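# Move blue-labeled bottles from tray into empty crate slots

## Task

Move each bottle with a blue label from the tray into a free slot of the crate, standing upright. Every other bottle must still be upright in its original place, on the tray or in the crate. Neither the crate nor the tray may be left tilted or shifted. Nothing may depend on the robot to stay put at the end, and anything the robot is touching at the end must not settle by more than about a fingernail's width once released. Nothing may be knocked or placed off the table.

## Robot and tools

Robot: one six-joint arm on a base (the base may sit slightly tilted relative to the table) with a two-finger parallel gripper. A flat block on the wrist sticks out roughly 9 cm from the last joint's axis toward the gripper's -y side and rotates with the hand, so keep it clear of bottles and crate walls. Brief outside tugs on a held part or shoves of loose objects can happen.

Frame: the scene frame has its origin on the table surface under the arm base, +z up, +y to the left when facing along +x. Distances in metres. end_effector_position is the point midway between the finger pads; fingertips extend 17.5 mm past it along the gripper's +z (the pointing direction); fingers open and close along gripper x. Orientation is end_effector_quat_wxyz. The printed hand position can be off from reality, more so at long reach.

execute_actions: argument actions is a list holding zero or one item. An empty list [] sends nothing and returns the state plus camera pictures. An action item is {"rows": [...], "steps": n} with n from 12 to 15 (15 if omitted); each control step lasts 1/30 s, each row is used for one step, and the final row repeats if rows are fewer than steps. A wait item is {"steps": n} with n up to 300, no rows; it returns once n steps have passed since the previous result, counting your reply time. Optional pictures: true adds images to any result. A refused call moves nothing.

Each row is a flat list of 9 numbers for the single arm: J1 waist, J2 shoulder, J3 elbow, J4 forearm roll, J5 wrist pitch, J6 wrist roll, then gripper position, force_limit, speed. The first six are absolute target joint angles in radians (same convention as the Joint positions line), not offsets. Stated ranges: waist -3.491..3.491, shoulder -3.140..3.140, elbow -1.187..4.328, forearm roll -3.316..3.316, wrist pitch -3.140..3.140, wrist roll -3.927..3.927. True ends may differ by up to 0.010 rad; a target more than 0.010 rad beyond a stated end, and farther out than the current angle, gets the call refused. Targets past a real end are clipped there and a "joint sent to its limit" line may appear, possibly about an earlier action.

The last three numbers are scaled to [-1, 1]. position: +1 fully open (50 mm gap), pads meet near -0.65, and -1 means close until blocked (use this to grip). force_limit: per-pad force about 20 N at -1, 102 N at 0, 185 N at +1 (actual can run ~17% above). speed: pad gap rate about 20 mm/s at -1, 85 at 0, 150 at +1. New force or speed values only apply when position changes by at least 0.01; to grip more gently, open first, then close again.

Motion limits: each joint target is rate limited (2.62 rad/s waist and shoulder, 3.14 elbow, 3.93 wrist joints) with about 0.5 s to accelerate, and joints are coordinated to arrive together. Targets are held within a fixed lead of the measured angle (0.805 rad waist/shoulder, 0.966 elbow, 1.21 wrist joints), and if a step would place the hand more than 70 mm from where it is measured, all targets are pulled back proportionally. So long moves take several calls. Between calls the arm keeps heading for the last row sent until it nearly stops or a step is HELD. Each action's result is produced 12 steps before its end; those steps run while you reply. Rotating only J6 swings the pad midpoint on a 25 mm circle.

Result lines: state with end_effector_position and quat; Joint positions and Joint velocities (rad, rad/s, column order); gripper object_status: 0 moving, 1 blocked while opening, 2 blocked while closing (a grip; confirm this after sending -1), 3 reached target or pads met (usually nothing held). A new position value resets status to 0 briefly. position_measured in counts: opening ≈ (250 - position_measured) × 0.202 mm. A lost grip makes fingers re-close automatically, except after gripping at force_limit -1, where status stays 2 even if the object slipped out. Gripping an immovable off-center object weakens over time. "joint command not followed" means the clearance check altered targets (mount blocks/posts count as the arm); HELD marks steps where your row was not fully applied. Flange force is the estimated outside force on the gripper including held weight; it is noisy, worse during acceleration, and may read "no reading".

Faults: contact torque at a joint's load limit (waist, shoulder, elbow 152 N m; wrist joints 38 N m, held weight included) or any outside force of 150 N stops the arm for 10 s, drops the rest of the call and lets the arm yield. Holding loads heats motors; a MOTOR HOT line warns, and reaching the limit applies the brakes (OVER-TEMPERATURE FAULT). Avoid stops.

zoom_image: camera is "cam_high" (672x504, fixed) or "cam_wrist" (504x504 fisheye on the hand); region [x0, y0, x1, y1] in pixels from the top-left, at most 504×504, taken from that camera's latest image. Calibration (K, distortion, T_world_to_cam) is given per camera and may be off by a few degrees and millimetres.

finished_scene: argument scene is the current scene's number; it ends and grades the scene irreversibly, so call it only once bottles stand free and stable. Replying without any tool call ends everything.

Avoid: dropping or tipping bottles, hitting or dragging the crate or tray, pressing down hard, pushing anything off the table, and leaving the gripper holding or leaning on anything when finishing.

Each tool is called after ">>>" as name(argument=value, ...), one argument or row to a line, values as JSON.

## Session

>>> execute_actions(
  actions=[],
)

Scene clock: 0.00 s of 6000.00 s.
end_effector_position=(+0.2481, -0.2794, +0.1989) position_measured=3 object_status=3 end_effector_quat_wxyz=(-0.125, +0.819, +0.541, +0.143)
Joint positions: [-1.055  1.211  0.255 -0.864 -1.808  1.088]
Joint velocities: [ 0.    -0.     0.001 -0.     0.001  0.001]
Flange force (N, the push that the arm receives, along the gripper's own x y z axes): no reading
camera_calibration (this result's frames):
cam_wrist: T_world_to_cam=[[0.349219, 0.862009, 0.367405, 0.0779806], [0.864985, -0.447332, 0.227366, -0.383751], [0.360344, 0.238399, -0.901842, 0.309415], [0, 0, 0, 1]] pos_world=[0.19321, -0.312648, 0.337645]

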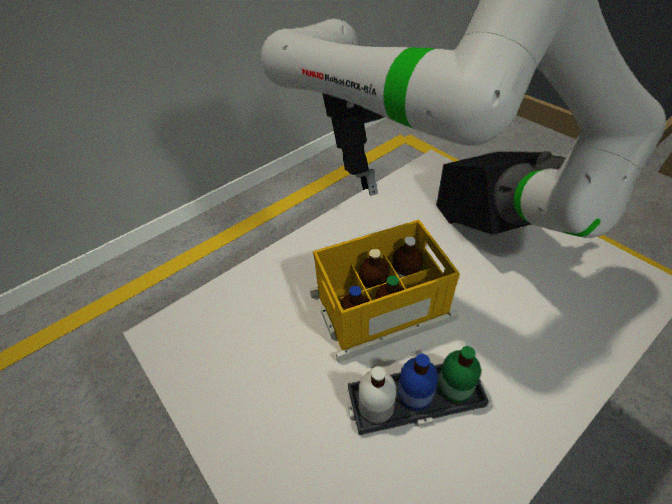

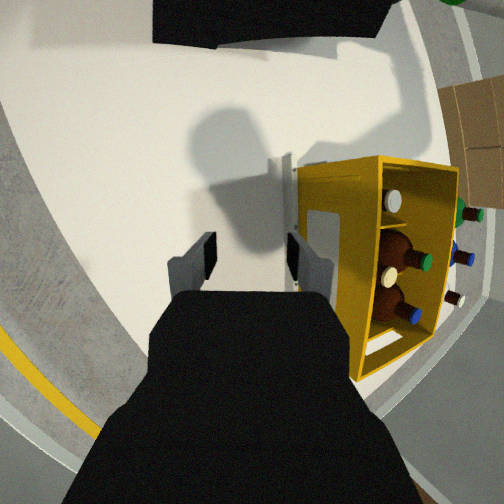

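>>> zoom_image(
  camera="cam_high",
  region=[290, 200, 510, 450],
)

Region (290, 200, 510, 450) of cam_high's 672x504 image, scaled by 2.016, with more detail than that image has; it fills the left 444 columns of this view, and the rest is white.

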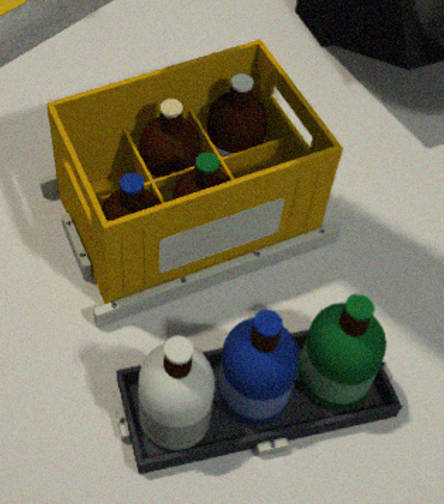

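>>> execute_actions(
  actions=[
    {"rows": [[-1.055,0.7,0.3,-0.88,-1.85,0.8,1,0,0]], "steps": 15},
  ],
)

>>> execute_actions(
  actions=[
    {"steps": 25},
  ],
)

>>> execute_actions(
  actions=[
    {"rows": [[-0.887,0.524,0.381,-0.912,-1.908,0.33,1,0,0]], "steps": 15},
  ],
)

>>> execute_actions(
  actions=[
    {"steps": 25},
  ],
  pictures=true,
)

Scene clock: 3.07 s of 6000.00 s.
end_effector_position=(+0.2511, -0.2788, +0.2023) position_measured=3 object_status=3 end_effector_quat_wxyz=(-0.123, +0.819, +0.542, +0.141)
Joint positions: [-1.055  1.202  0.256 -0.864 -1.808  1.083]
Joint velocities: [ 0.    -0.307  0.029 -0.008 -0.022 -0.174]
Flange force (N, the push that the arm receives, along the gripper's own x y z axes): [-31.7 -4.7 8.2]
Steps of this call (steps 1 to 89: nothing new was sent; steps 90 to 92: the first 3 steps of this action). Readings (joint positions | what the end effector reports):
90: [-1.055 1.211 0.255 -0.864 -1.808 1.088] | position_measured=3 object_status=3
91: [-1.055 1.209 0.255 -0.864 -1.808 1.087] | position_measured=3 object_status=3
92: the state above

Scene clock: 3.90 s of 6000.00 s.
end_effector_position=(+0.3959, -0.1796, +0.3767) position_measured=3 object_status=3 end_effector_quat_wxyz=(+0.014, +0.800, +0.597, +0.052)
Joint positions: [-1.055  0.7    0.3   -0.88  -1.85   0.8  ]
Joint velocities: [ 0.    -0.005 -0.001  0.001 -0.     0.001]
Flange force (N, the push that the arm receives, along the gripper's own x y z axes): [1.2 2.5 -3.3]
Kept back: nothing.
Steps of this call (steps 1 to 12: the last 12 steps of your previous action; steps 13 to 25: the robot went on to your last target). Readings (joint positions | what the end effector reports):
1: [-1.055 1.188 0.257 -0.864 -1.810 1.075] | position_measured=3 object_status=3
2: [-1.055 1.169 0.259 -0.865 -1.811 1.064] | position_measured=3 object_status=3
4: [-1.055 1.115 0.264 -0.867 -1.816 1.034] | position_measured=3 object_status=3
8: [-1.055 0.998 0.274 -0.870 -1.825 0.968] | position_measured=3 object_status=3
25: the state above

Scene clock: 4.00 s of 6000.00 s.
end_effector_position=(+0.3987, -0.1767, +0.3773) position_measured=3 object_status=3 end_effector_quat_wxyz=(+0.013, +0.803, +0.594, +0.051)
Joint positions: [-1.051  0.695  0.302 -0.881 -1.852  0.785]
Joint velocities: [ 0.163 -0.174  0.081 -0.036 -0.056 -0.457]
Flange force (N, the push that the arm receives, along the gripper's own x y z axes): [-27.2 -10.7 -11.7]
Steps of this call (steps 1 to 3: the first 3 steps of this action). Readings (joint positions | what the end effector reports):
1: [-1.055 0.700 0.300 -0.880 -1.850 0.800] | position_measured=3 object_status=3
2: [-1.054 0.699 0.300 -0.880 -1.850 0.796] | position_measured=3 object_status=3
3: the state above

Scene clock: 4.83 s of 6000.00 s.
end_effector_position=(+0.4896, -0.0656, +0.3776) position_measured=3 object_status=3 end_effector_quat_wxyz=(+0.001, +0.854, +0.521, +0.001)
Joint positions: [-0.887  0.524  0.381 -0.912 -1.908  0.33 ]
Joint velocities: [-0.001 -0.     0.    -0.    -0.001 -0.001]
Flange force (N, the push that the arm receives, along the gripper's own x y z axes): [0.9 -0.7 -1.3]
Kept back: nothing.
Steps of this call (steps 1 to 12: the last 12 steps of your previous action; steps 13 to 25: the robot went on to your last target). Readings (joint positions | what the end effector reports):
1: [-1.043 0.687 0.306 -0.882 -1.854 0.765] | position_measured=3 object_status=3
2: [-1.033 0.676 0.311 -0.884 -1.858 0.736] | position_measured=3 object_status=3
4: [-1.003 0.645 0.325 -0.890 -1.868 0.654] | position_measured=3 object_status=3
8: [-0.938 0.578 0.356 -0.902 -1.890 0.473] | position_measured=3 object_status=3
25: the state above
camera_calibration (this result's frames):
cam_wrist: T_world_to_cam=[[0.434273, 0.900775, -0.00348805, -0.155358], [0.862745, -0.414818, 0.289132, -0.55769], [0.258996, -0.128572, -0.957283, 0.379085], [0, 0, 0, 1]] pos_world=[0.450431, -0.042658, 0.523596]

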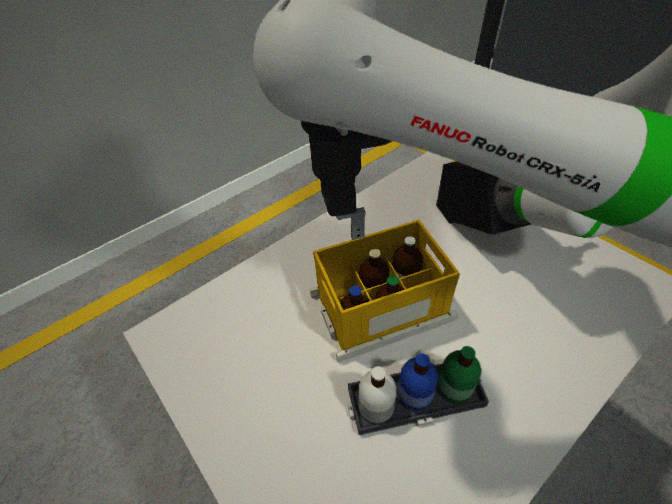

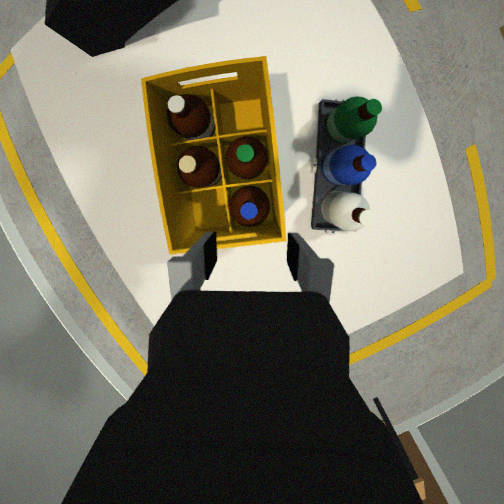

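Same kinematics. Zoom for measurements.

>>> zoom_image(
  camera="cam_wrist",
  region=[130, 40, 400, 270],
)

Region (130, 40, 400, 270) of cam_wrist's 504x504 image, scaled by 1.867, with more detail than that image has; it fills the top 429 rows of this view, and the rest is white.

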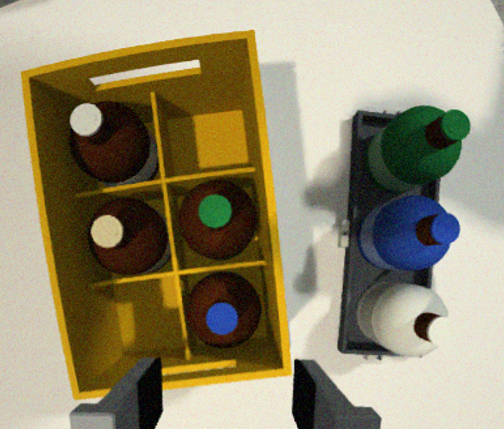

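>>> execute_actions(
  actions=[
    {"rows": [[-0.6075,0.0945,0.030,-0.999,-1.7254,-0.539,1,-0.5,0.3]], "steps": 15},
  ],
)

>>> execute_actions(
  actions=[
    {"steps": 40},
  ],
  pictures=true,
)

>>> zoom_image(
  camera="cam_wrist",
  region=[170, 160, 340, 300],
)

Scene clock: 11.40 s of 6000.00 s.
end_effector_position=(+0.4905, -0.0620, +0.3757) position_measured=3 object_status=3 end_effector_quat_wxyz=(+0.001, +0.857, +0.516, +0.000)
Joint positions: [-0.882  0.517  0.375 -0.913 -1.906  0.315]
Joint velocities: [ 0.147 -0.226 -0.185 -0.048  0.105 -0.46 ]
Flange force (N, the push that the arm receives, along the gripper's own x y z axes): [-17.4 4.4 -11.9]
Steps of this call (steps 1 to 15: the robot went on to your last target; steps 16 to 90: nothing new was sent; then 3.47 s passed at rest; steps 91 to 93: the first 3 steps of this action). Readings (joint positions | what the end effector reports):
91: [-0.887 0.524 0.381 -0.912 -1.908 0.330] | position_measured=3 object_status=3
92: [-0.886 0.522 0.380 -0.912 -1.908 0.326] | position_measured=3 object_status=3
93: the state above

Scene clock: 12.73 s of 6000.00 s.
end_effector_position=(+0.5052, +0.1290, +0.2523) position_measured=3 object_status=3 end_effector_quat_wxyz=(+0.000, +0.974, +0.227, +0.001)
Joint positions: [-0.608  0.095  0.03  -0.999 -1.725 -0.539]
Joint velocities: [ 0.001 -0.003  0.001 -0.002  0.001 -0.001]
Flange force (N, the push that the arm receives, along the gripper's own x y z axes): [1.6 -2.1 -2.1]
Kept back: nothing.
Steps of this call (steps 1 to 12: the last 12 steps of your previous action; steps 13 to 40: the robot went on to your last target). Readings (joint positions | what the end effector reports):
1: [-0.876 0.507 0.367 -0.915 -1.901 0.295] | position_measured=3 object_status=3
2: [-0.867 0.493 0.356 -0.918 -1.895 0.266] | position_measured=3 object_status=3
4: [-0.840 0.451 0.322 -0.927 -1.877 0.183] | position_measured=3 object_status=3
8: [-0.776 0.354 0.242 -0.947 -1.836 -0.015] | position_measured=3 object_status=3
40: the state above
camera_calibration (this result's frames):
cam_wrist: T_world_to_cam=[[0.885269, 0.465077, -0.00114529, -0.510054], [0.445641, -0.847562, 0.288172, -0.187427], [0.133052, -0.255621, -0.957578, 0.360155], [0, 0, 0, 1]] pos_world=[0.487141, 0.170422, 0.398304]

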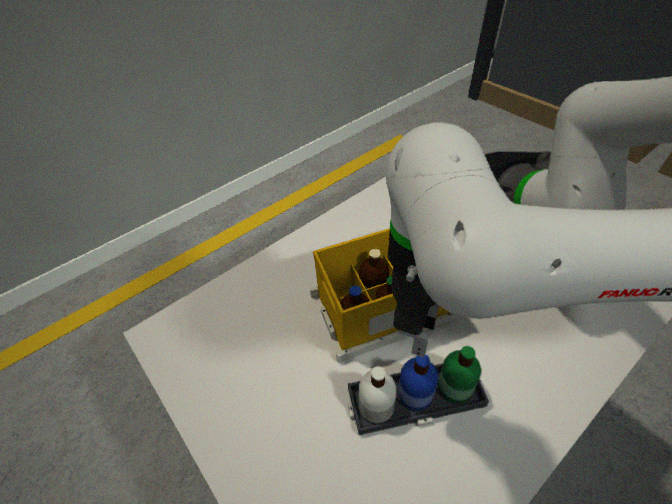

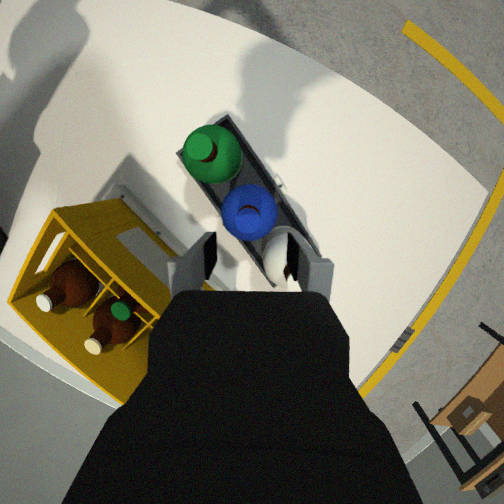

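Region (170, 160, 340, 300) of cam_wrist's 504x504 image, scaled by 2.965, with more detail than that image has; it fills the top 415 rows of this view, and the rest is white.

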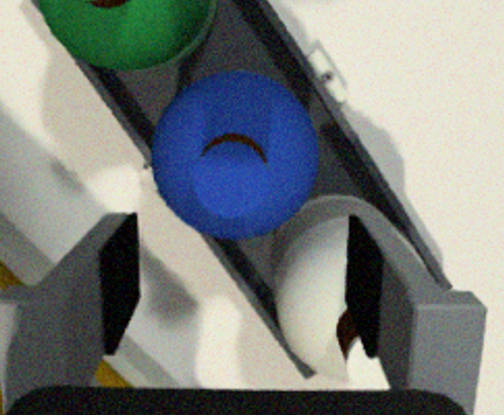

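>>> execute_actions(
  actions=[
    {"rows": [[-0.470,0.082,-0.086,-1.017,-1.553,-0.5315,1,-0.5,0.3]], "steps": 15},
  ],
)

>>> execute_actions(
  actions=[
    {"steps": 24},
  ],
  pictures=true,
)

>>> zoom_image(
  camera="cam_wrist",
  region=[180, 170, 330, 300],
)

Scene clock: 13.87 s of 6000.00 s.
end_effector_position=(+0.5055, +0.1288, +0.2468) position_measured=3 object_status=3 end_effector_quat_wxyz=(+0.000, +0.974, +0.227, +0.001)
Joint positions: [-0.598  0.093  0.022 -1.    -1.713 -0.539]
Joint velocities: [ 0.302 -0.027 -0.257 -0.043  0.382  0.015]
Flange force (N, the push that the arm receives, along the gripper's own x y z axes): [3.2 -5.0 -24.1]
Steps of this call (steps 1 to 15: the robot went on to your last target; steps 16 to 31: nothing new was sent; steps 32 to 34: the first 3 steps of this action). Readings (joint positions | what the end effector reports):
32: [-0.607 0.094 0.030 -0.999 -1.725 -0.539] | position_measured=3 object_status=3
33: [-0.605 0.094 0.028 -0.999 -1.723 -0.539] | position_measured=3 object_status=3
34: the state above

Scene clock: 14.67 s of 6000.00 s.
end_effector_position=(+0.5032, +0.1275, +0.1742) position_measured=3 object_status=3 end_effector_quat_wxyz=(-0.000, +0.975, +0.224, +0.003)
Joint positions: [-0.47   0.082 -0.086 -1.017 -1.553 -0.531]
Joint velocities: [-0.001  0.001 -0.001  0.001 -0.    -0.001]
Flange force (N, the push that the arm receives, along the gripper's own x y z axes): [-0.4 -1.9 -2.5]
Kept back: nothing.
Steps of this call (steps 1 to 12: the last 12 steps of your previous action; steps 13 to 24: the robot went on to your last target). Readings (joint positions | what the end effector reports):
1: [-0.585 0.092 0.011 -1.002 -1.696 -0.538] | position_measured=3 object_status=3
2: [-0.565 0.091 -0.006 -1.004 -1.672 -0.537] | position_measured=3 object_status=3
4: [-0.516 0.086 -0.048 -1.011 -1.611 -0.534] | position_measured=3 object_status=3
8: [-0.470 0.082 -0.086 -1.017 -1.554 -0.532] | position_measured=3 object_status=3
24: the state above
camera_calibration (this result's frames):
cam_wrist: T_world_to_cam=[[0.888407, 0.459051, 0.00227353, -0.509126], [0.438996, -0.85102, 0.288181, -0.161549], [0.134225, -0.255024, -0.957573, 0.284537], [0, 0, 0, 1]] pos_world=[0.485038, 0.168798, 0.320178]

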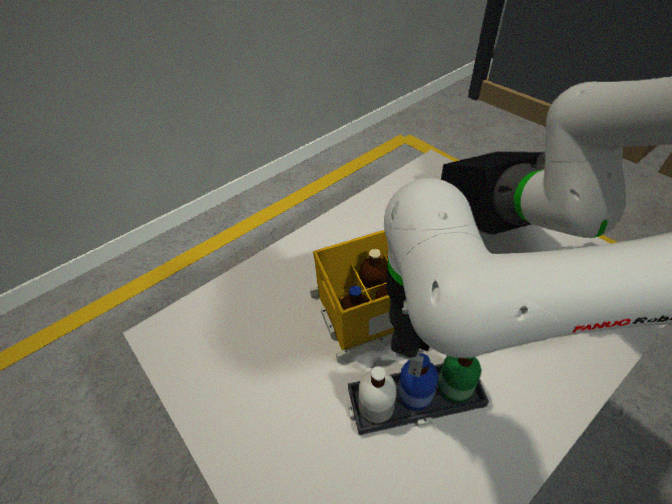

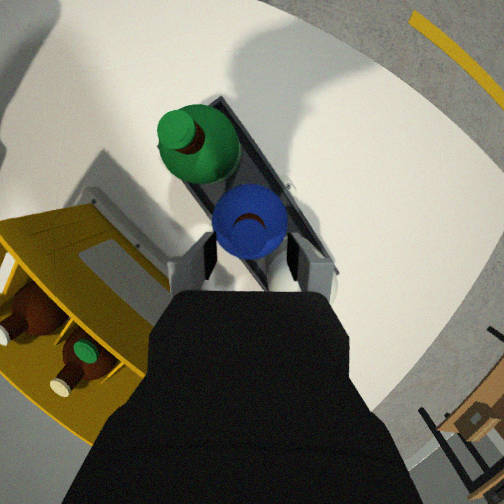

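Region (180, 170, 330, 300) of cam_wrist's 504x504 image, scaled by 3.360, with more detail than that image has; it fills the top 437 rows of this view, and the rest is white.

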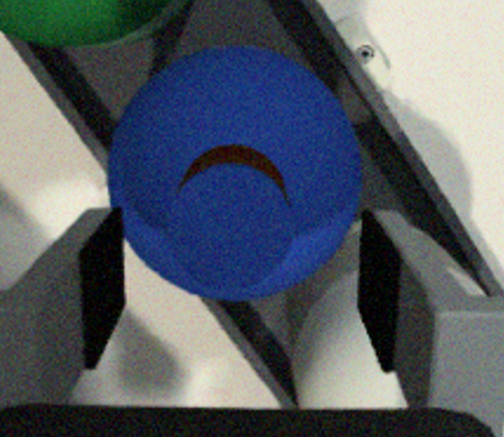

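>>> execute_actions(
  actions=[
    {"rows": [[-0.424,0.078,-0.123,-1.023,-1.494,-0.529,1,-0.5,0.3]], "steps": 15},
  ],
)

>>> execute_actions(
  actions=[
    {"steps": 18},
  ],
  pictures=true,
)

>>> zoom_image(
  camera="cam_wrist",
  region=[180, 170, 330, 300],
)

Scene clock: 15.33 s of 6000.00 s.
end_effector_position=(+0.5028, +0.1272, +0.1688) position_measured=3 object_status=3 end_effector_quat_wxyz=(+0.000, +0.975, +0.223, +0.003)
Joint positions: [-0.46   0.081 -0.094 -1.018 -1.54  -0.531]
Joint velocities: [ 0.304 -0.027 -0.245 -0.041  0.388  0.016]
Flange force (N, the push that the arm receives, along the gripper's own x y z axes): [5.5 3.2 -23.3]
Steps of this call (steps 1 to 15: the robot went on to your last target; steps 16 to 17: nothing new was sent; steps 18 to 20: the first 3 steps of this action). Readings (joint positions | what the end effector reports):
18: [-0.470 0.082 -0.086 -1.017 -1.553 -0.531] | position_measured=3 object_status=3
19: [-0.468 0.082 -0.088 -1.017 -1.550 -0.531] | position_measured=3 object_status=3
20: the state above

Scene clock: 15.93 s of 6000.00 s.
end_effector_position=(+0.5003, +0.1270, +0.1491) position_measured=3 object_status=3 end_effector_quat_wxyz=(+0.002, +0.975, +0.223, +0.003)
Joint positions: [-0.424  0.078 -0.123 -1.023 -1.494 -0.529]
Joint velocities: [ 0.001  0.002  0.    -0.001  0.001 -0.   ]
Flange force (N, the push that the arm receives, along the gripper's own x y z axes): [1.8 -1.8 -3.4]
Kept back: nothing.
Steps of this call (steps 1 to 12: the last 12 steps of your previous action; steps 13 to 18: the robot went on to your last target). Readings (joint positions | what the end effector reports):
1: [-0.447 0.080 -0.104 -1.020 -1.524 -0.530] | position_measured=3 object_status=3
2: [-0.434 0.079 -0.115 -1.022 -1.507 -0.530] | position_measured=3 object_status=3
4: [-0.424 0.078 -0.123 -1.023 -1.495 -0.529] | position_measured=3 object_status=3
8: [-0.424 0.078 -0.123 -1.023 -1.494 -0.529] | position_measured=3 object_status=3
18: the state above
camera_calibration (this result's frames):
cam_wrist: T_world_to_cam=[[0.889243, 0.457433, 0.0015374, -0.506362], [0.437092, -0.85068, 0.292052, -0.15309], [0.134902, -0.259034, -0.956401, 0.260832], [0, 0, 0, 1]] pos_world=[0.482006, 0.168961, 0.294949]

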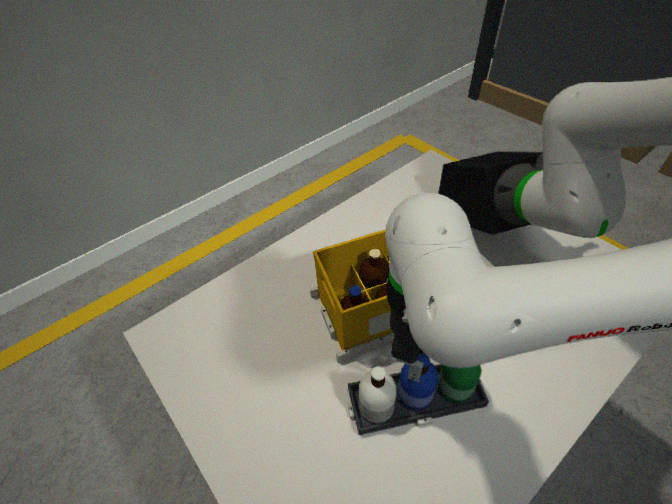

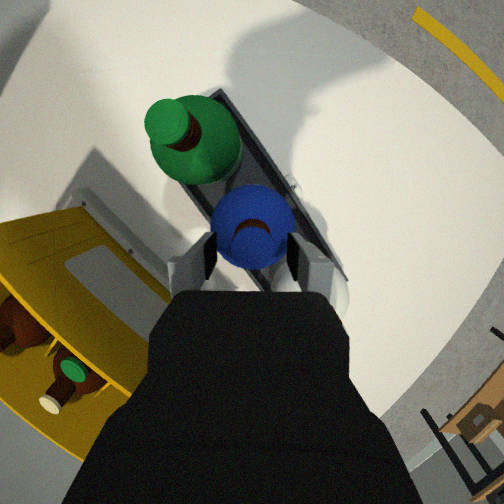

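Region (180, 170, 330, 300) of cam_wrist's 504x504 image, scaled by 3.360, with more detail than that image has; it fills the top 437 rows of this view, and the rest is white.

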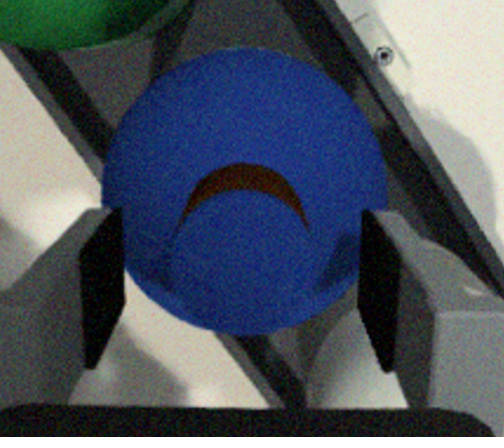

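>>> execute_actions(
  actions=[
    {"rows": [[-0.417,0.078,-0.128,-1.024,-1.485,-0.529,1,-0.5,0],[-0.417,0.078,-0.128,-1.024,-1.485,-0.529,1,-0.5,0],[-0.417,0.078,-0.128,-1.024,-1.485,-0.529,1,-0.5,0],[-0.417,0.078,-0.128,-1.024,-1.485,-0.529,1,-0.5,0],[-0.417,0.078,-0.128,-1.024,-1.485,-0.529,1,-0.5,0],[-0.417,0.078,-0.128,-1.024,-1.485,-0.529,1,-0.5,0],[-0.417,0.078,-0.128,-1.024,-1.485,-0.529,-1,-0.5,0]], "steps": 15},
  ],
)

>>> execute_actions(
  actions=[
    {"steps": 24},
  ],
  pictures=true,
)

Scene clock: 16.93 s of 6000.00 s.
end_effector_position=(+0.4999, +0.1267, +0.1460) position_measured=3 object_status=3 end_effector_quat_wxyz=(+0.002, +0.975, +0.222, +0.003)
Joint positions: [-0.418  0.078 -0.127 -1.024 -1.486 -0.529]
Joint velocities: [ 0.072  0.004 -0.056 -0.021  0.077 -0.001]
Flange force (N, the push that the arm receives, along the gripper's own x y z axes): [-0.1 -2.3 4.2]
Steps of this call (steps 1 to 15: the robot went on to your last target; steps 16 to 27: nothing new was sent; steps 28 to 30: the first 3 steps of this action). Readings (joint positions | what the end effector reports):
28: [-0.424 0.078 -0.123 -1.023 -1.494 -0.529] | position_measured=3 object_status=3
29: [-0.422 0.078 -0.125 -1.023 -1.491 -0.529] | position_measured=3 object_status=3
30: the state above

Scene clock: 17.73 s of 6000.00 s.
end_effector_position=(+0.5000, +0.1268, +0.1453) position_measured=126 object_status=2 end_effector_quat_wxyz=(+0.002, +0.975, +0.222, +0.003)
Joint positions: [-0.417  0.078 -0.128 -1.024 -1.485 -0.529]
Joint velocities: [ 0.     0.001  0.    -0.    -0.     0.001]
Flange force (N, the push that the arm receives, along the gripper's own x y z axes): [1.5 -1.0 -2.2]
Kept back: nothing.
Steps of this call (steps 1 to 12: the last 12 steps of your previous action; steps 13 to 15: the robot went on to your last target; steps 16 to 24: nothing new was sent). Readings (joint positions | what the end effector reports):
1: [-0.417 0.078 -0.128 -1.024 -1.485 -0.529] | position_measured=3 object_status=3
2: [-0.417 0.078 -0.128 -1.024 -1.485 -0.529] | position_measured=3 object_status=3
4: [-0.417 0.078 -0.128 -1.024 -1.485 -0.529] | position_measured=7 object_status=0
8: [-0.417 0.078 -0.128 -1.024 -1.485 -0.529] | position_measured=63 object_status=0
24: the state above
The arm was judged still, so your last target was given up. Only a new action makes it travel on or press farther. Fingers that are still opening or closing keep moving.
camera_calibration (this result's frames):
cam_wrist: T_world_to_cam=[[0.889569, 0.456798, 0.00140598, -0.506042], [0.436423, -0.850791, 0.292728, -0.151743], [0.134914, -0.259788, -0.956195, 0.257277], [0, 0, 0, 1]] pos_world=[0.481673, 0.168895, 0.291138]

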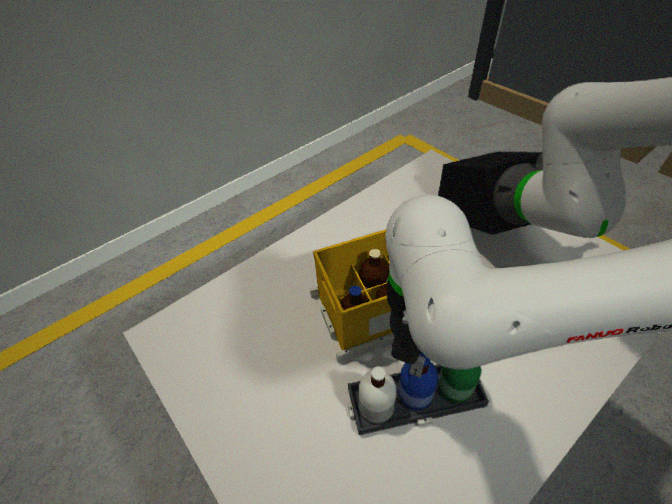

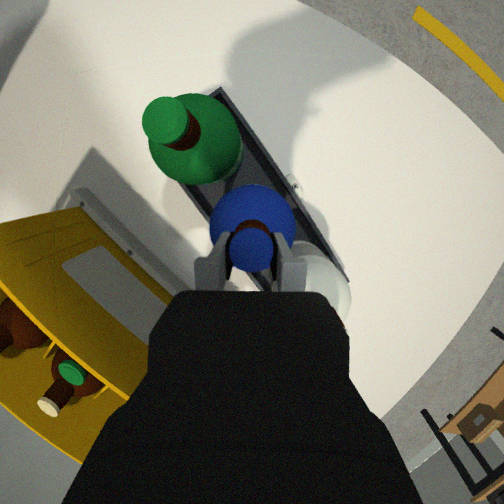

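>>> execute_actions(
  actions=[
    {"rows": [[-0.612,0.088,0.016,-0.999,-1.721,-0.539,-1,-0.5,0]], "steps": 15},
  ],
)

>>> execute_actions(
  actions=[
    {"rows": [[-0.72,0.13,0.15,-1.005,-1.86,-0.553,-1,-0.5,0],[-0.826,0.175,0.278,-1.0115,-2.0,-0.567,-1,-0.5,0]], "steps": 15},
  ],
)

>>> execute_actions(
  actions=[
    {"steps": 25},
  ],
  pictures=true,
)

Scene clock: 18.37 s of 6000.00 s.
end_effector_position=(+0.5007, +0.1271, +0.1501) position_measured=126 object_status=2 end_effector_quat_wxyz=(+0.002, +0.975, +0.223, +0.003)
Joint positions: [-0.426  0.078 -0.121 -1.023 -1.496 -0.529]
Joint velocities: [-0.305  0.012  0.226  0.045 -0.379 -0.014]
Flange force (N, the push that the arm receives, along the gripper's own x y z axes): [0.6 1.0 26.6]
Steps of this call (steps 1 to 16: nothing new was sent; steps 17 to 19: the first 3 steps of this action). Readings (joint positions | what the end effector reports):
17: [-0.417 0.078 -0.128 -1.024 -1.485 -0.529] | position_measured=126 object_status=2
18: [-0.419 0.078 -0.127 -1.024 -1.487 -0.529] | position_measured=126 object_status=2
19: the state above

Scene clock: 18.87 s of 6000.00 s.
end_effector_position=(+0.5026, +0.1278, +0.2572) position_measured=126 object_status=2 end_effector_quat_wxyz=(+0.001, +0.975, +0.223, +0.003)
Joint positions: [-0.621  0.092  0.028 -0.999 -1.733 -0.54 ]
Joint velocities: [-0.295  0.114  0.367 -0.016 -0.377 -0.039]
Flange force (N, the push that the arm receives, along the gripper's own x y z axes): [-4.7 -7.1 27.9]
Steps of this call (steps 1 to 12: the last 12 steps of your previous action; steps 13 to 15: the first 3 steps of this action). Readings (joint positions | what the end effector reports):
13: [-0.612 0.088 0.016 -0.999 -1.721 -0.539] | position_measured=126 object_status=2
14: [-0.614 0.089 0.019 -0.999 -1.724 -0.539] | position_measured=126 object_status=2
15: the state above

Scene clock: 19.70 s of 6000.00 s.
end_effector_position=(+0.5032, +0.1296, +0.3811) position_measured=126 object_status=2 end_effector_quat_wxyz=(-0.000, +0.974, +0.225, +0.001)
Joint positions: [-0.826  0.175  0.278 -1.012 -2.    -0.567]
Joint velocities: [ 0.001  0.    -0.001  0.001 -0.    -0.001]
Flange force (N, the push that the arm receives, along the gripper's own x y z axes): [1.5 0.1 1.6]
Kept back: nothing.
Steps of this call (steps 1 to 12: the last 12 steps of your previous action; steps 13 to 25: the robot went on to your last target). Readings (joint positions | what the end effector reports):
1: [-0.634 0.097 0.044 -1.000 -1.750 -0.542] | position_measured=126 object_status=2
2: [-0.653 0.104 0.067 -1.001 -1.774 -0.544] | position_measured=126 object_status=2
4: [-0.704 0.125 0.129 -1.004 -1.840 -0.551] | position_measured=126 object_status=2
8: [-0.798 0.164 0.244 -1.010 -1.964 -0.563] | position_measured=126 object_status=2
25: the state above
camera_calibration (this result's frames):
cam_wrist: T_world_to_cam=[[0.886685, 0.462374, -0.000496427, -0.509039], [0.443022, -0.849265, 0.287194, -0.221191], [0.13237, -0.254871, -0.957872, 0.484254], [0, 0, 0, 1]] pos_world=[0.485249, 0.170938, 0.527126]

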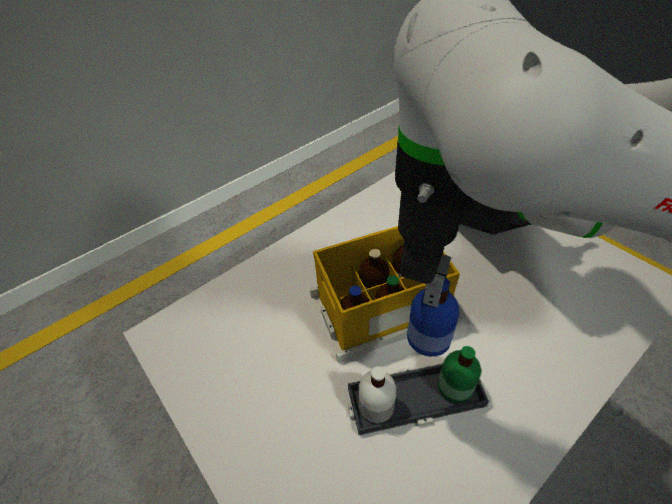

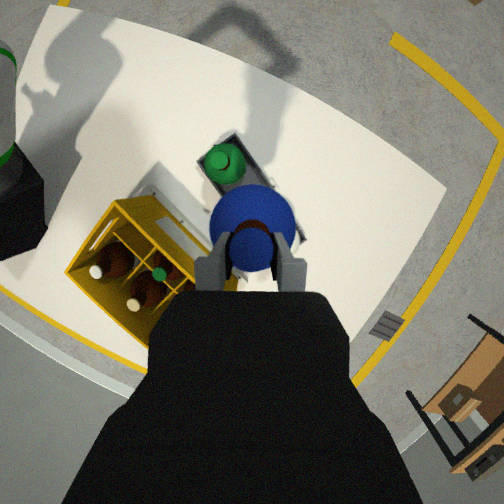

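>>> execute_actions(
  actions=[
    {"rows": [[-0.9,0.43,0.37,-0.935,-1.95,-0.368,-1,-0.5,0]], "steps": 15},
  ],
)

>>> execute_actions(
  actions=[
    {"rows": [[-0.9386,0.686,0.413,-0.8585,-1.8656,-0.169,-1,-0.5,0]], "steps": 15},
  ],
)

>>> execute_actions(
  actions=[
    {"steps": 35},
  ],
  pictures=true,
)

>>> zoom_image(
  camera="cam_wrist",
  region=[110, 70, 390, 320],
)

Scene clock: 21.87 s of 6000.00 s.
end_effector_position=(+0.5035, +0.1249, +0.3820) position_measured=126 object_status=2 end_effector_quat_wxyz=(-0.000, +0.974, +0.226, +0.001)
Joint positions: [-0.829  0.185  0.282 -1.009 -1.999 -0.559]
Joint velocities: [-0.088  0.306  0.107  0.094  0.058  0.244]
Flange force (N, the push that the arm receives, along the gripper's own x y z axes): [6.4 -37.5 8.3]
Steps of this call (steps 1 to 15: the robot went on to your last target; steps 16 to 62: nothing new was sent; steps 63 to 65: the first 3 steps of this action). Readings (joint positions | what the end effector reports):
63: [-0.826 0.175 0.278 -1.011 -2.000 -0.567] | position_measured=126 object_status=2
64: [-0.827 0.177 0.279 -1.011 -2.000 -0.566] | position_measured=126 object_status=2
65: the state above

Scene clock: 22.37 s of 6000.00 s.
end_effector_position=(+0.5019, -0.0116, +0.3977) position_measured=126 object_status=2 end_effector_quat_wxyz=(+0.008, +0.973, +0.229, +0.007)
Joint positions: [-0.901  0.439  0.372 -0.932 -1.947 -0.36 ]
Joint velocities: [-0.045  0.311  0.048  0.093  0.103  0.239]
Flange force (N, the push that the arm receives, along the gripper's own x y z axes): [16.8 -38.5 0.9]
Steps of this call (steps 1 to 12: the last 12 steps of your previous action; steps 13 to 15: the first 3 steps of this action). Readings (joint positions | what the end effector reports):
13: [-0.900 0.430 0.370 -0.935 -1.950 -0.368] | position_measured=126 object_status=2
14: [-0.900 0.432 0.371 -0.935 -1.949 -0.366] | position_measured=126 object_status=2
15: the state above

Scene clock: 23.53 s of 6000.00 s.
end_effector_position=(+0.4667, -0.1452, +0.3724) position_measured=126 object_status=2 end_effector_quat_wxyz=(+0.000, +0.974, +0.227, +0.001)
Joint positions: [-0.939  0.686  0.413 -0.858 -1.866 -0.169]
Joint velocities: [ 0.    -0.     0.     0.001 -0.002 -0.   ]
Flange force (N, the push that the arm receives, along the gripper's own x y z axes): [0.0 -3.0 4.5]
Kept back: nothing.
Steps of this call (steps 1 to 12: the last 12 steps of your previous action; steps 13 to 30: the robot went on to your last target; steps 31 to 35: nothing new was sent). Readings (joint positions | what the end effector reports):
1: [-0.903 0.453 0.374 -0.928 -1.942 -0.350] | position_measured=126 object_status=2
2: [-0.906 0.472 0.377 -0.922 -1.936 -0.335] | position_measured=126 object_status=2
4: [-0.914 0.525 0.386 -0.907 -1.919 -0.294] | position_measured=126 object_status=2
8: [-0.930 0.630 0.403 -0.875 -1.884 -0.213] | position_measured=126 object_status=2
35: the state above
The arm was judged still, so your last target was given up. Only a new action makes it travel on or press farther. Fingers that are still opening or closing keep moving.
camera_calibration (this result's frames):
cam_wrist: T_world_to_cam=[[0.885472, 0.464689, -0.00169985, -0.348284], [0.445446, -0.84775, 0.287919, -0.437099], [0.132352, -0.255701, -0.957653, 0.410517], [0, 0, 0, 1]] pos_world=[0.448767, -0.103737, 0.51839]

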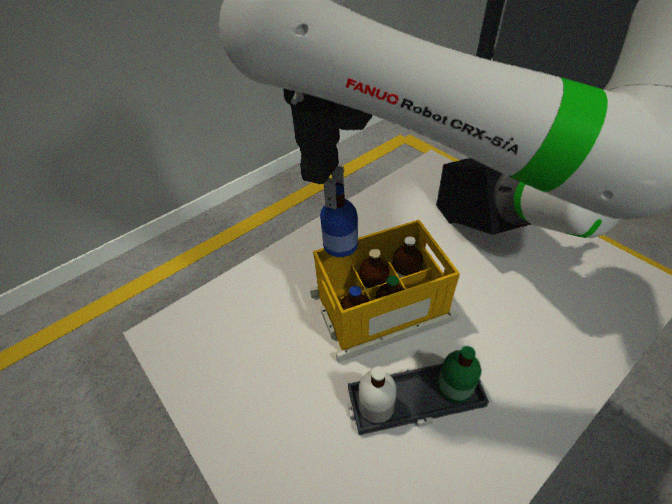

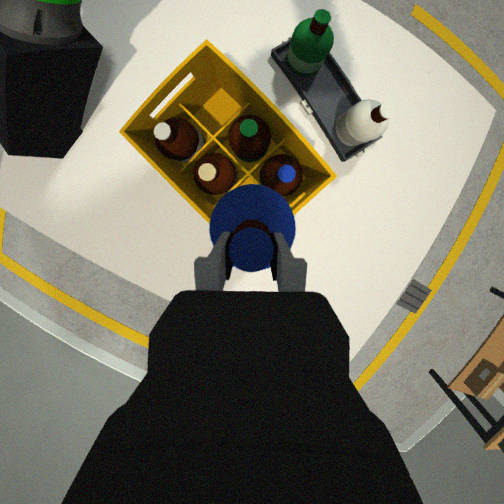

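Region (110, 70, 390, 320) of cam_wrist's 504x504 image, scaled by 1.800, with more detail than that image has; it fills the top 450 rows of this view, and the rest is white.

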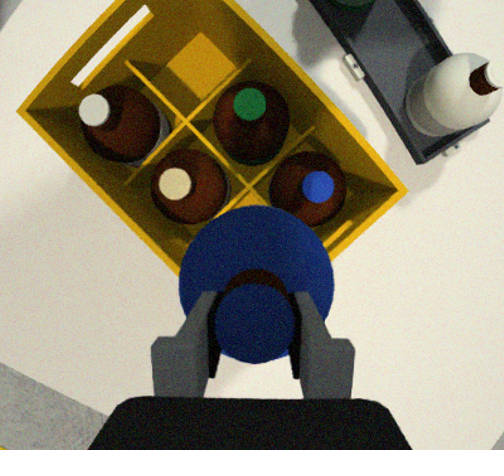

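>>> execute_actions(
  actions=[
    {"rows": [[-0.946,0.694,0.407,-0.8585,-1.863,-0.169,-1,-0.5,0],[-0.946,0.694,0.407,-0.8585,-1.863,-0.169,-1,-0.5,0],[-0.875,0.674,0.291,-0.8775,-1.752,-0.138,-1,-0.5,0]], "steps": 15},
  ],
)

>>> execute_actions(
  actions=[
    {"steps": 22},
  ],
  pictures=true,
)

>>> zoom_image(
  camera="cam_wrist",
  region=[110, 70, 390, 320],
)

>>> zoom_image(
  camera="cam_high",
  region=[290, 170, 470, 370],
)

Scene clock: 25.63 s of 6000.00 s.
end_effector_position=(+0.4629, -0.1489, +0.3716) position_measured=126 object_status=2 end_effector_quat_wxyz=(-0.001, +0.975, +0.221, +0.003)
Joint positions: [-0.945  0.693  0.408 -0.858 -1.863 -0.169]
Joint velocities: [-0.102  0.121 -0.109  0.014  0.046  0.002]
Flange force (N, the push that the arm receives, along the gripper's own x y z axes): [11.2 -8.4 -0.6]
Steps of this call (steps 1 to 60: nothing new was sent; steps 61 to 63: the first 3 steps of this action). Readings (joint positions | what the end effector reports):
61: [-0.939 0.686 0.413 -0.858 -1.866 -0.169] | position_measured=126 object_status=2
62: [-0.941 0.688 0.412 -0.858 -1.865 -0.169] | position_measured=126 object_status=2
63: the state above

Scene clock: 26.37 s of 6000.00 s.
end_effector_position=(+0.4655, -0.1499, +0.3102) position_measured=126 object_status=2 end_effector_quat_wxyz=(-0.003, +0.975, +0.220, +0.004)
Joint positions: [-0.875  0.674  0.291 -0.878 -1.752 -0.138]
Joint velocities: [-0.    -0.    -0.     0.    -0.001 -0.002]
Flange force (N, the push that the arm receives, along the gripper's own x y z axes): [0.4 -1.3 4.1]
Kept back: nothing.
Steps of this call (steps 1 to 12: the last 12 steps of your previous action; steps 13 to 22: the robot went on to your last target). Readings (joint positions | what the end effector reports):
1: [-0.946 0.694 0.403 -0.858 -1.860 -0.168] | position_measured=126 object_status=2
2: [-0.942 0.692 0.393 -0.860 -1.851 -0.166] | position_measured=126 object_status=2
4: [-0.919 0.686 0.351 -0.867 -1.812 -0.155] | position_measured=126 object_status=2
8: [-0.875 0.674 0.292 -0.878 -1.753 -0.138] | position_measured=126 object_status=2
22: the state above
camera_calibration (this result's frames):
cam_wrist: T_world_to_cam=[[0.891421, 0.453123, 0.00691496, -0.352297], [0.432803, -0.855771, 0.283439, -0.416605], [0.13435, -0.249671, -0.958965, 0.350332], [0, 0, 0, 1]] pos_world=[0.447286, -0.109417, 0.456474]

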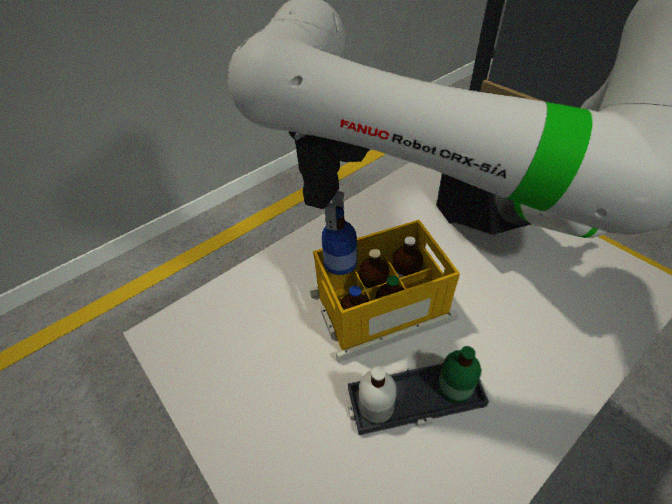

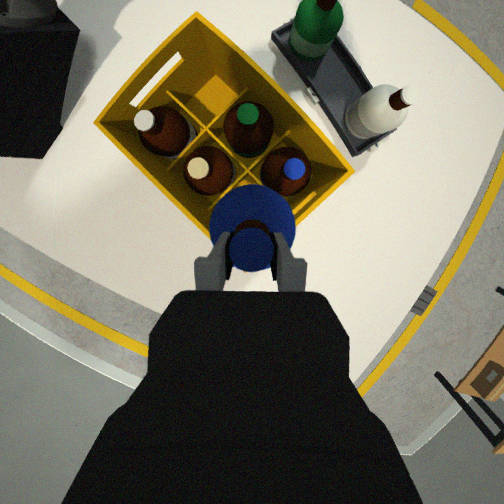

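Region (110, 70, 390, 320) of cam_wrist's 504x504 image, scaled by 1.800, with more detail than that image has; it fills the top 450 rows of this view, and the rest is white.

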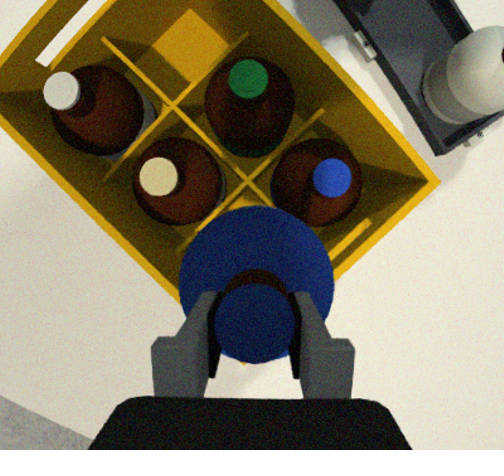

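Region (290, 170, 470, 370) of cam_high's 672x504 image, scaled by 2.520, with more detail than that image has; it fills the left 454 columns of this view, and the rest is white.

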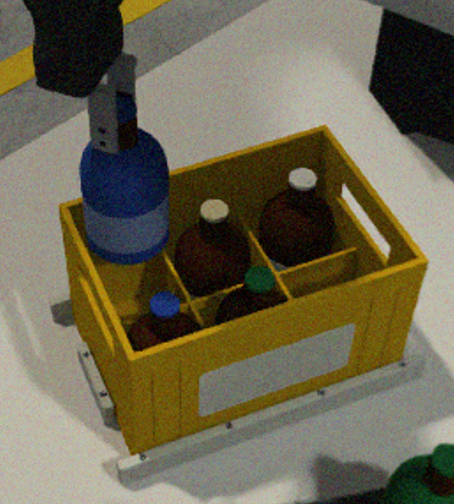

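>>> execute_actions(
  actions=[
    {"rows": [[-0.881,0.676,0.282,-0.8775,-1.75,-0.138,-1,-0.5,0]], "steps": 15},
  ],
)

>>> execute_actions(
  actions=[
    {"steps": 15},
  ],
  pictures=true,
)

>>> zoom_image(
  camera="cam_wrist",
  region=[110, 70, 390, 320],
)

Scene clock: 27.93 s of 6000.00 s.
end_effector_position=(+0.4618, -0.1514, +0.3096) position_measured=126 object_status=2 end_effector_quat_wxyz=(-0.004, +0.976, +0.216, +0.006)
Joint positions: [-0.88   0.676  0.283 -0.877 -1.75  -0.138]
Joint velocities: [-0.079  0.041 -0.108  0.016  0.016  0.001]
Flange force (N, the push that the arm receives, along the gripper's own x y z axes): [5.4 -5.7 2.0]
Steps of this call (steps 1 to 15: the robot went on to your last target; steps 16 to 44: nothing new was sent; steps 45 to 47: the first 3 steps of this action). Readings (joint positions | what the end effector reports):
45: [-0.875 0.674 0.291 -0.877 -1.752 -0.138] | position_measured=126 object_status=2
46: [-0.876 0.674 0.288 -0.877 -1.751 -0.138] | position_measured=126 object_status=2
47: the state above

Scene clock: 28.43 s of 6000.00 s.
end_effector_position=(+0.4611, -0.1517, +0.3096) position_measured=126 object_status=2 end_effector_quat_wxyz=(-0.004, +0.977, +0.215, +0.006)
Joint positions: [-0.881  0.676  0.282 -0.877 -1.75  -0.138]
Joint velocities: [-0.    -0.001  0.     0.001  0.    -0.001]
Flange force (N, the push that the arm receives, along the gripper's own x y z axes): [0.4 -1.3 3.5]
Kept back: nothing.
Steps of this call (steps 1 to 12: the last 12 steps of your previous action; steps 13 to 15: the robot went on to your last target). Readings (joint positions | what the end effector reports):
1: [-0.881 0.676 0.282 -0.877 -1.750 -0.138] | position_measured=126 object_status=2
2: [-0.881 0.676 0.282 -0.877 -1.750 -0.138] | position_measured=126 object_status=2
4: [-0.881 0.676 0.282 -0.877 -1.750 -0.138] | position_measured=126 object_status=2
8: [-0.881 0.676 0.282 -0.877 -1.750 -0.138] | position_measured=126 object_status=2
15: the state above
The arm was judged still, so your last target was given up. Only a new action makes it travel on or press farther. Fingers that are still opening or closing keep moving.
camera_calibration (this result's frames):
cam_wrist: T_world_to_cam=[[0.896508, 0.442888, 0.0110956, -0.352803], [0.422119, -0.861534, 0.28209, -0.411588], [0.134493, -0.248212, -0.959324, 0.35016], [0, 0, 0, 1]] pos_world=[0.442936, -0.111431, 0.455936]

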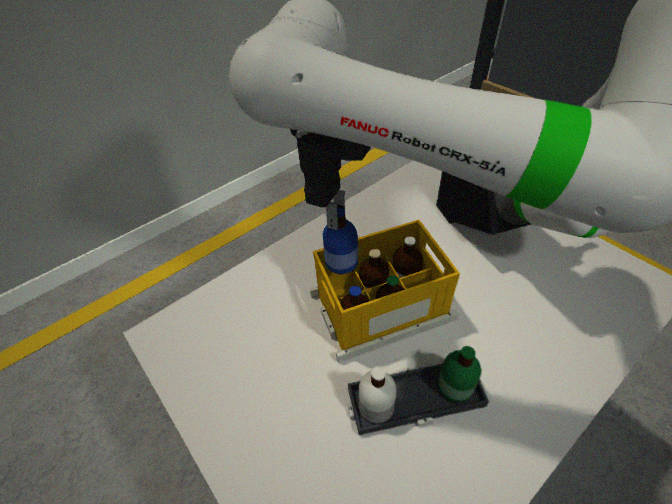

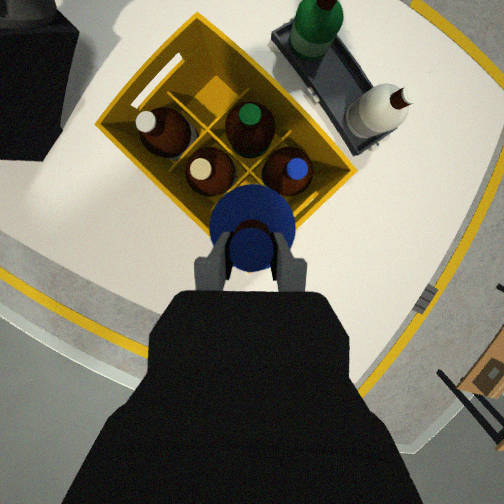

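Region (110, 70, 390, 320) of cam_wrist's 504x504 image, scaled by 1.800, with more detail than that image has; it fills the top 450 rows of this view, and the rest is white.

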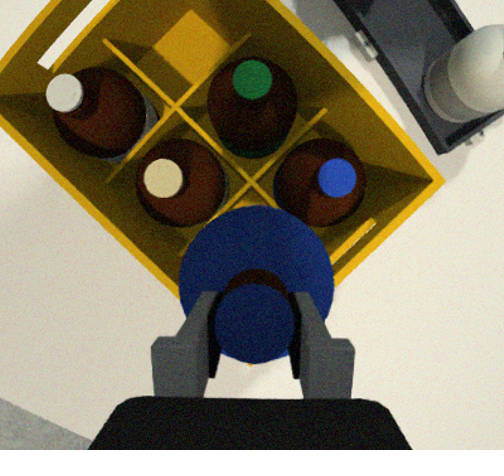

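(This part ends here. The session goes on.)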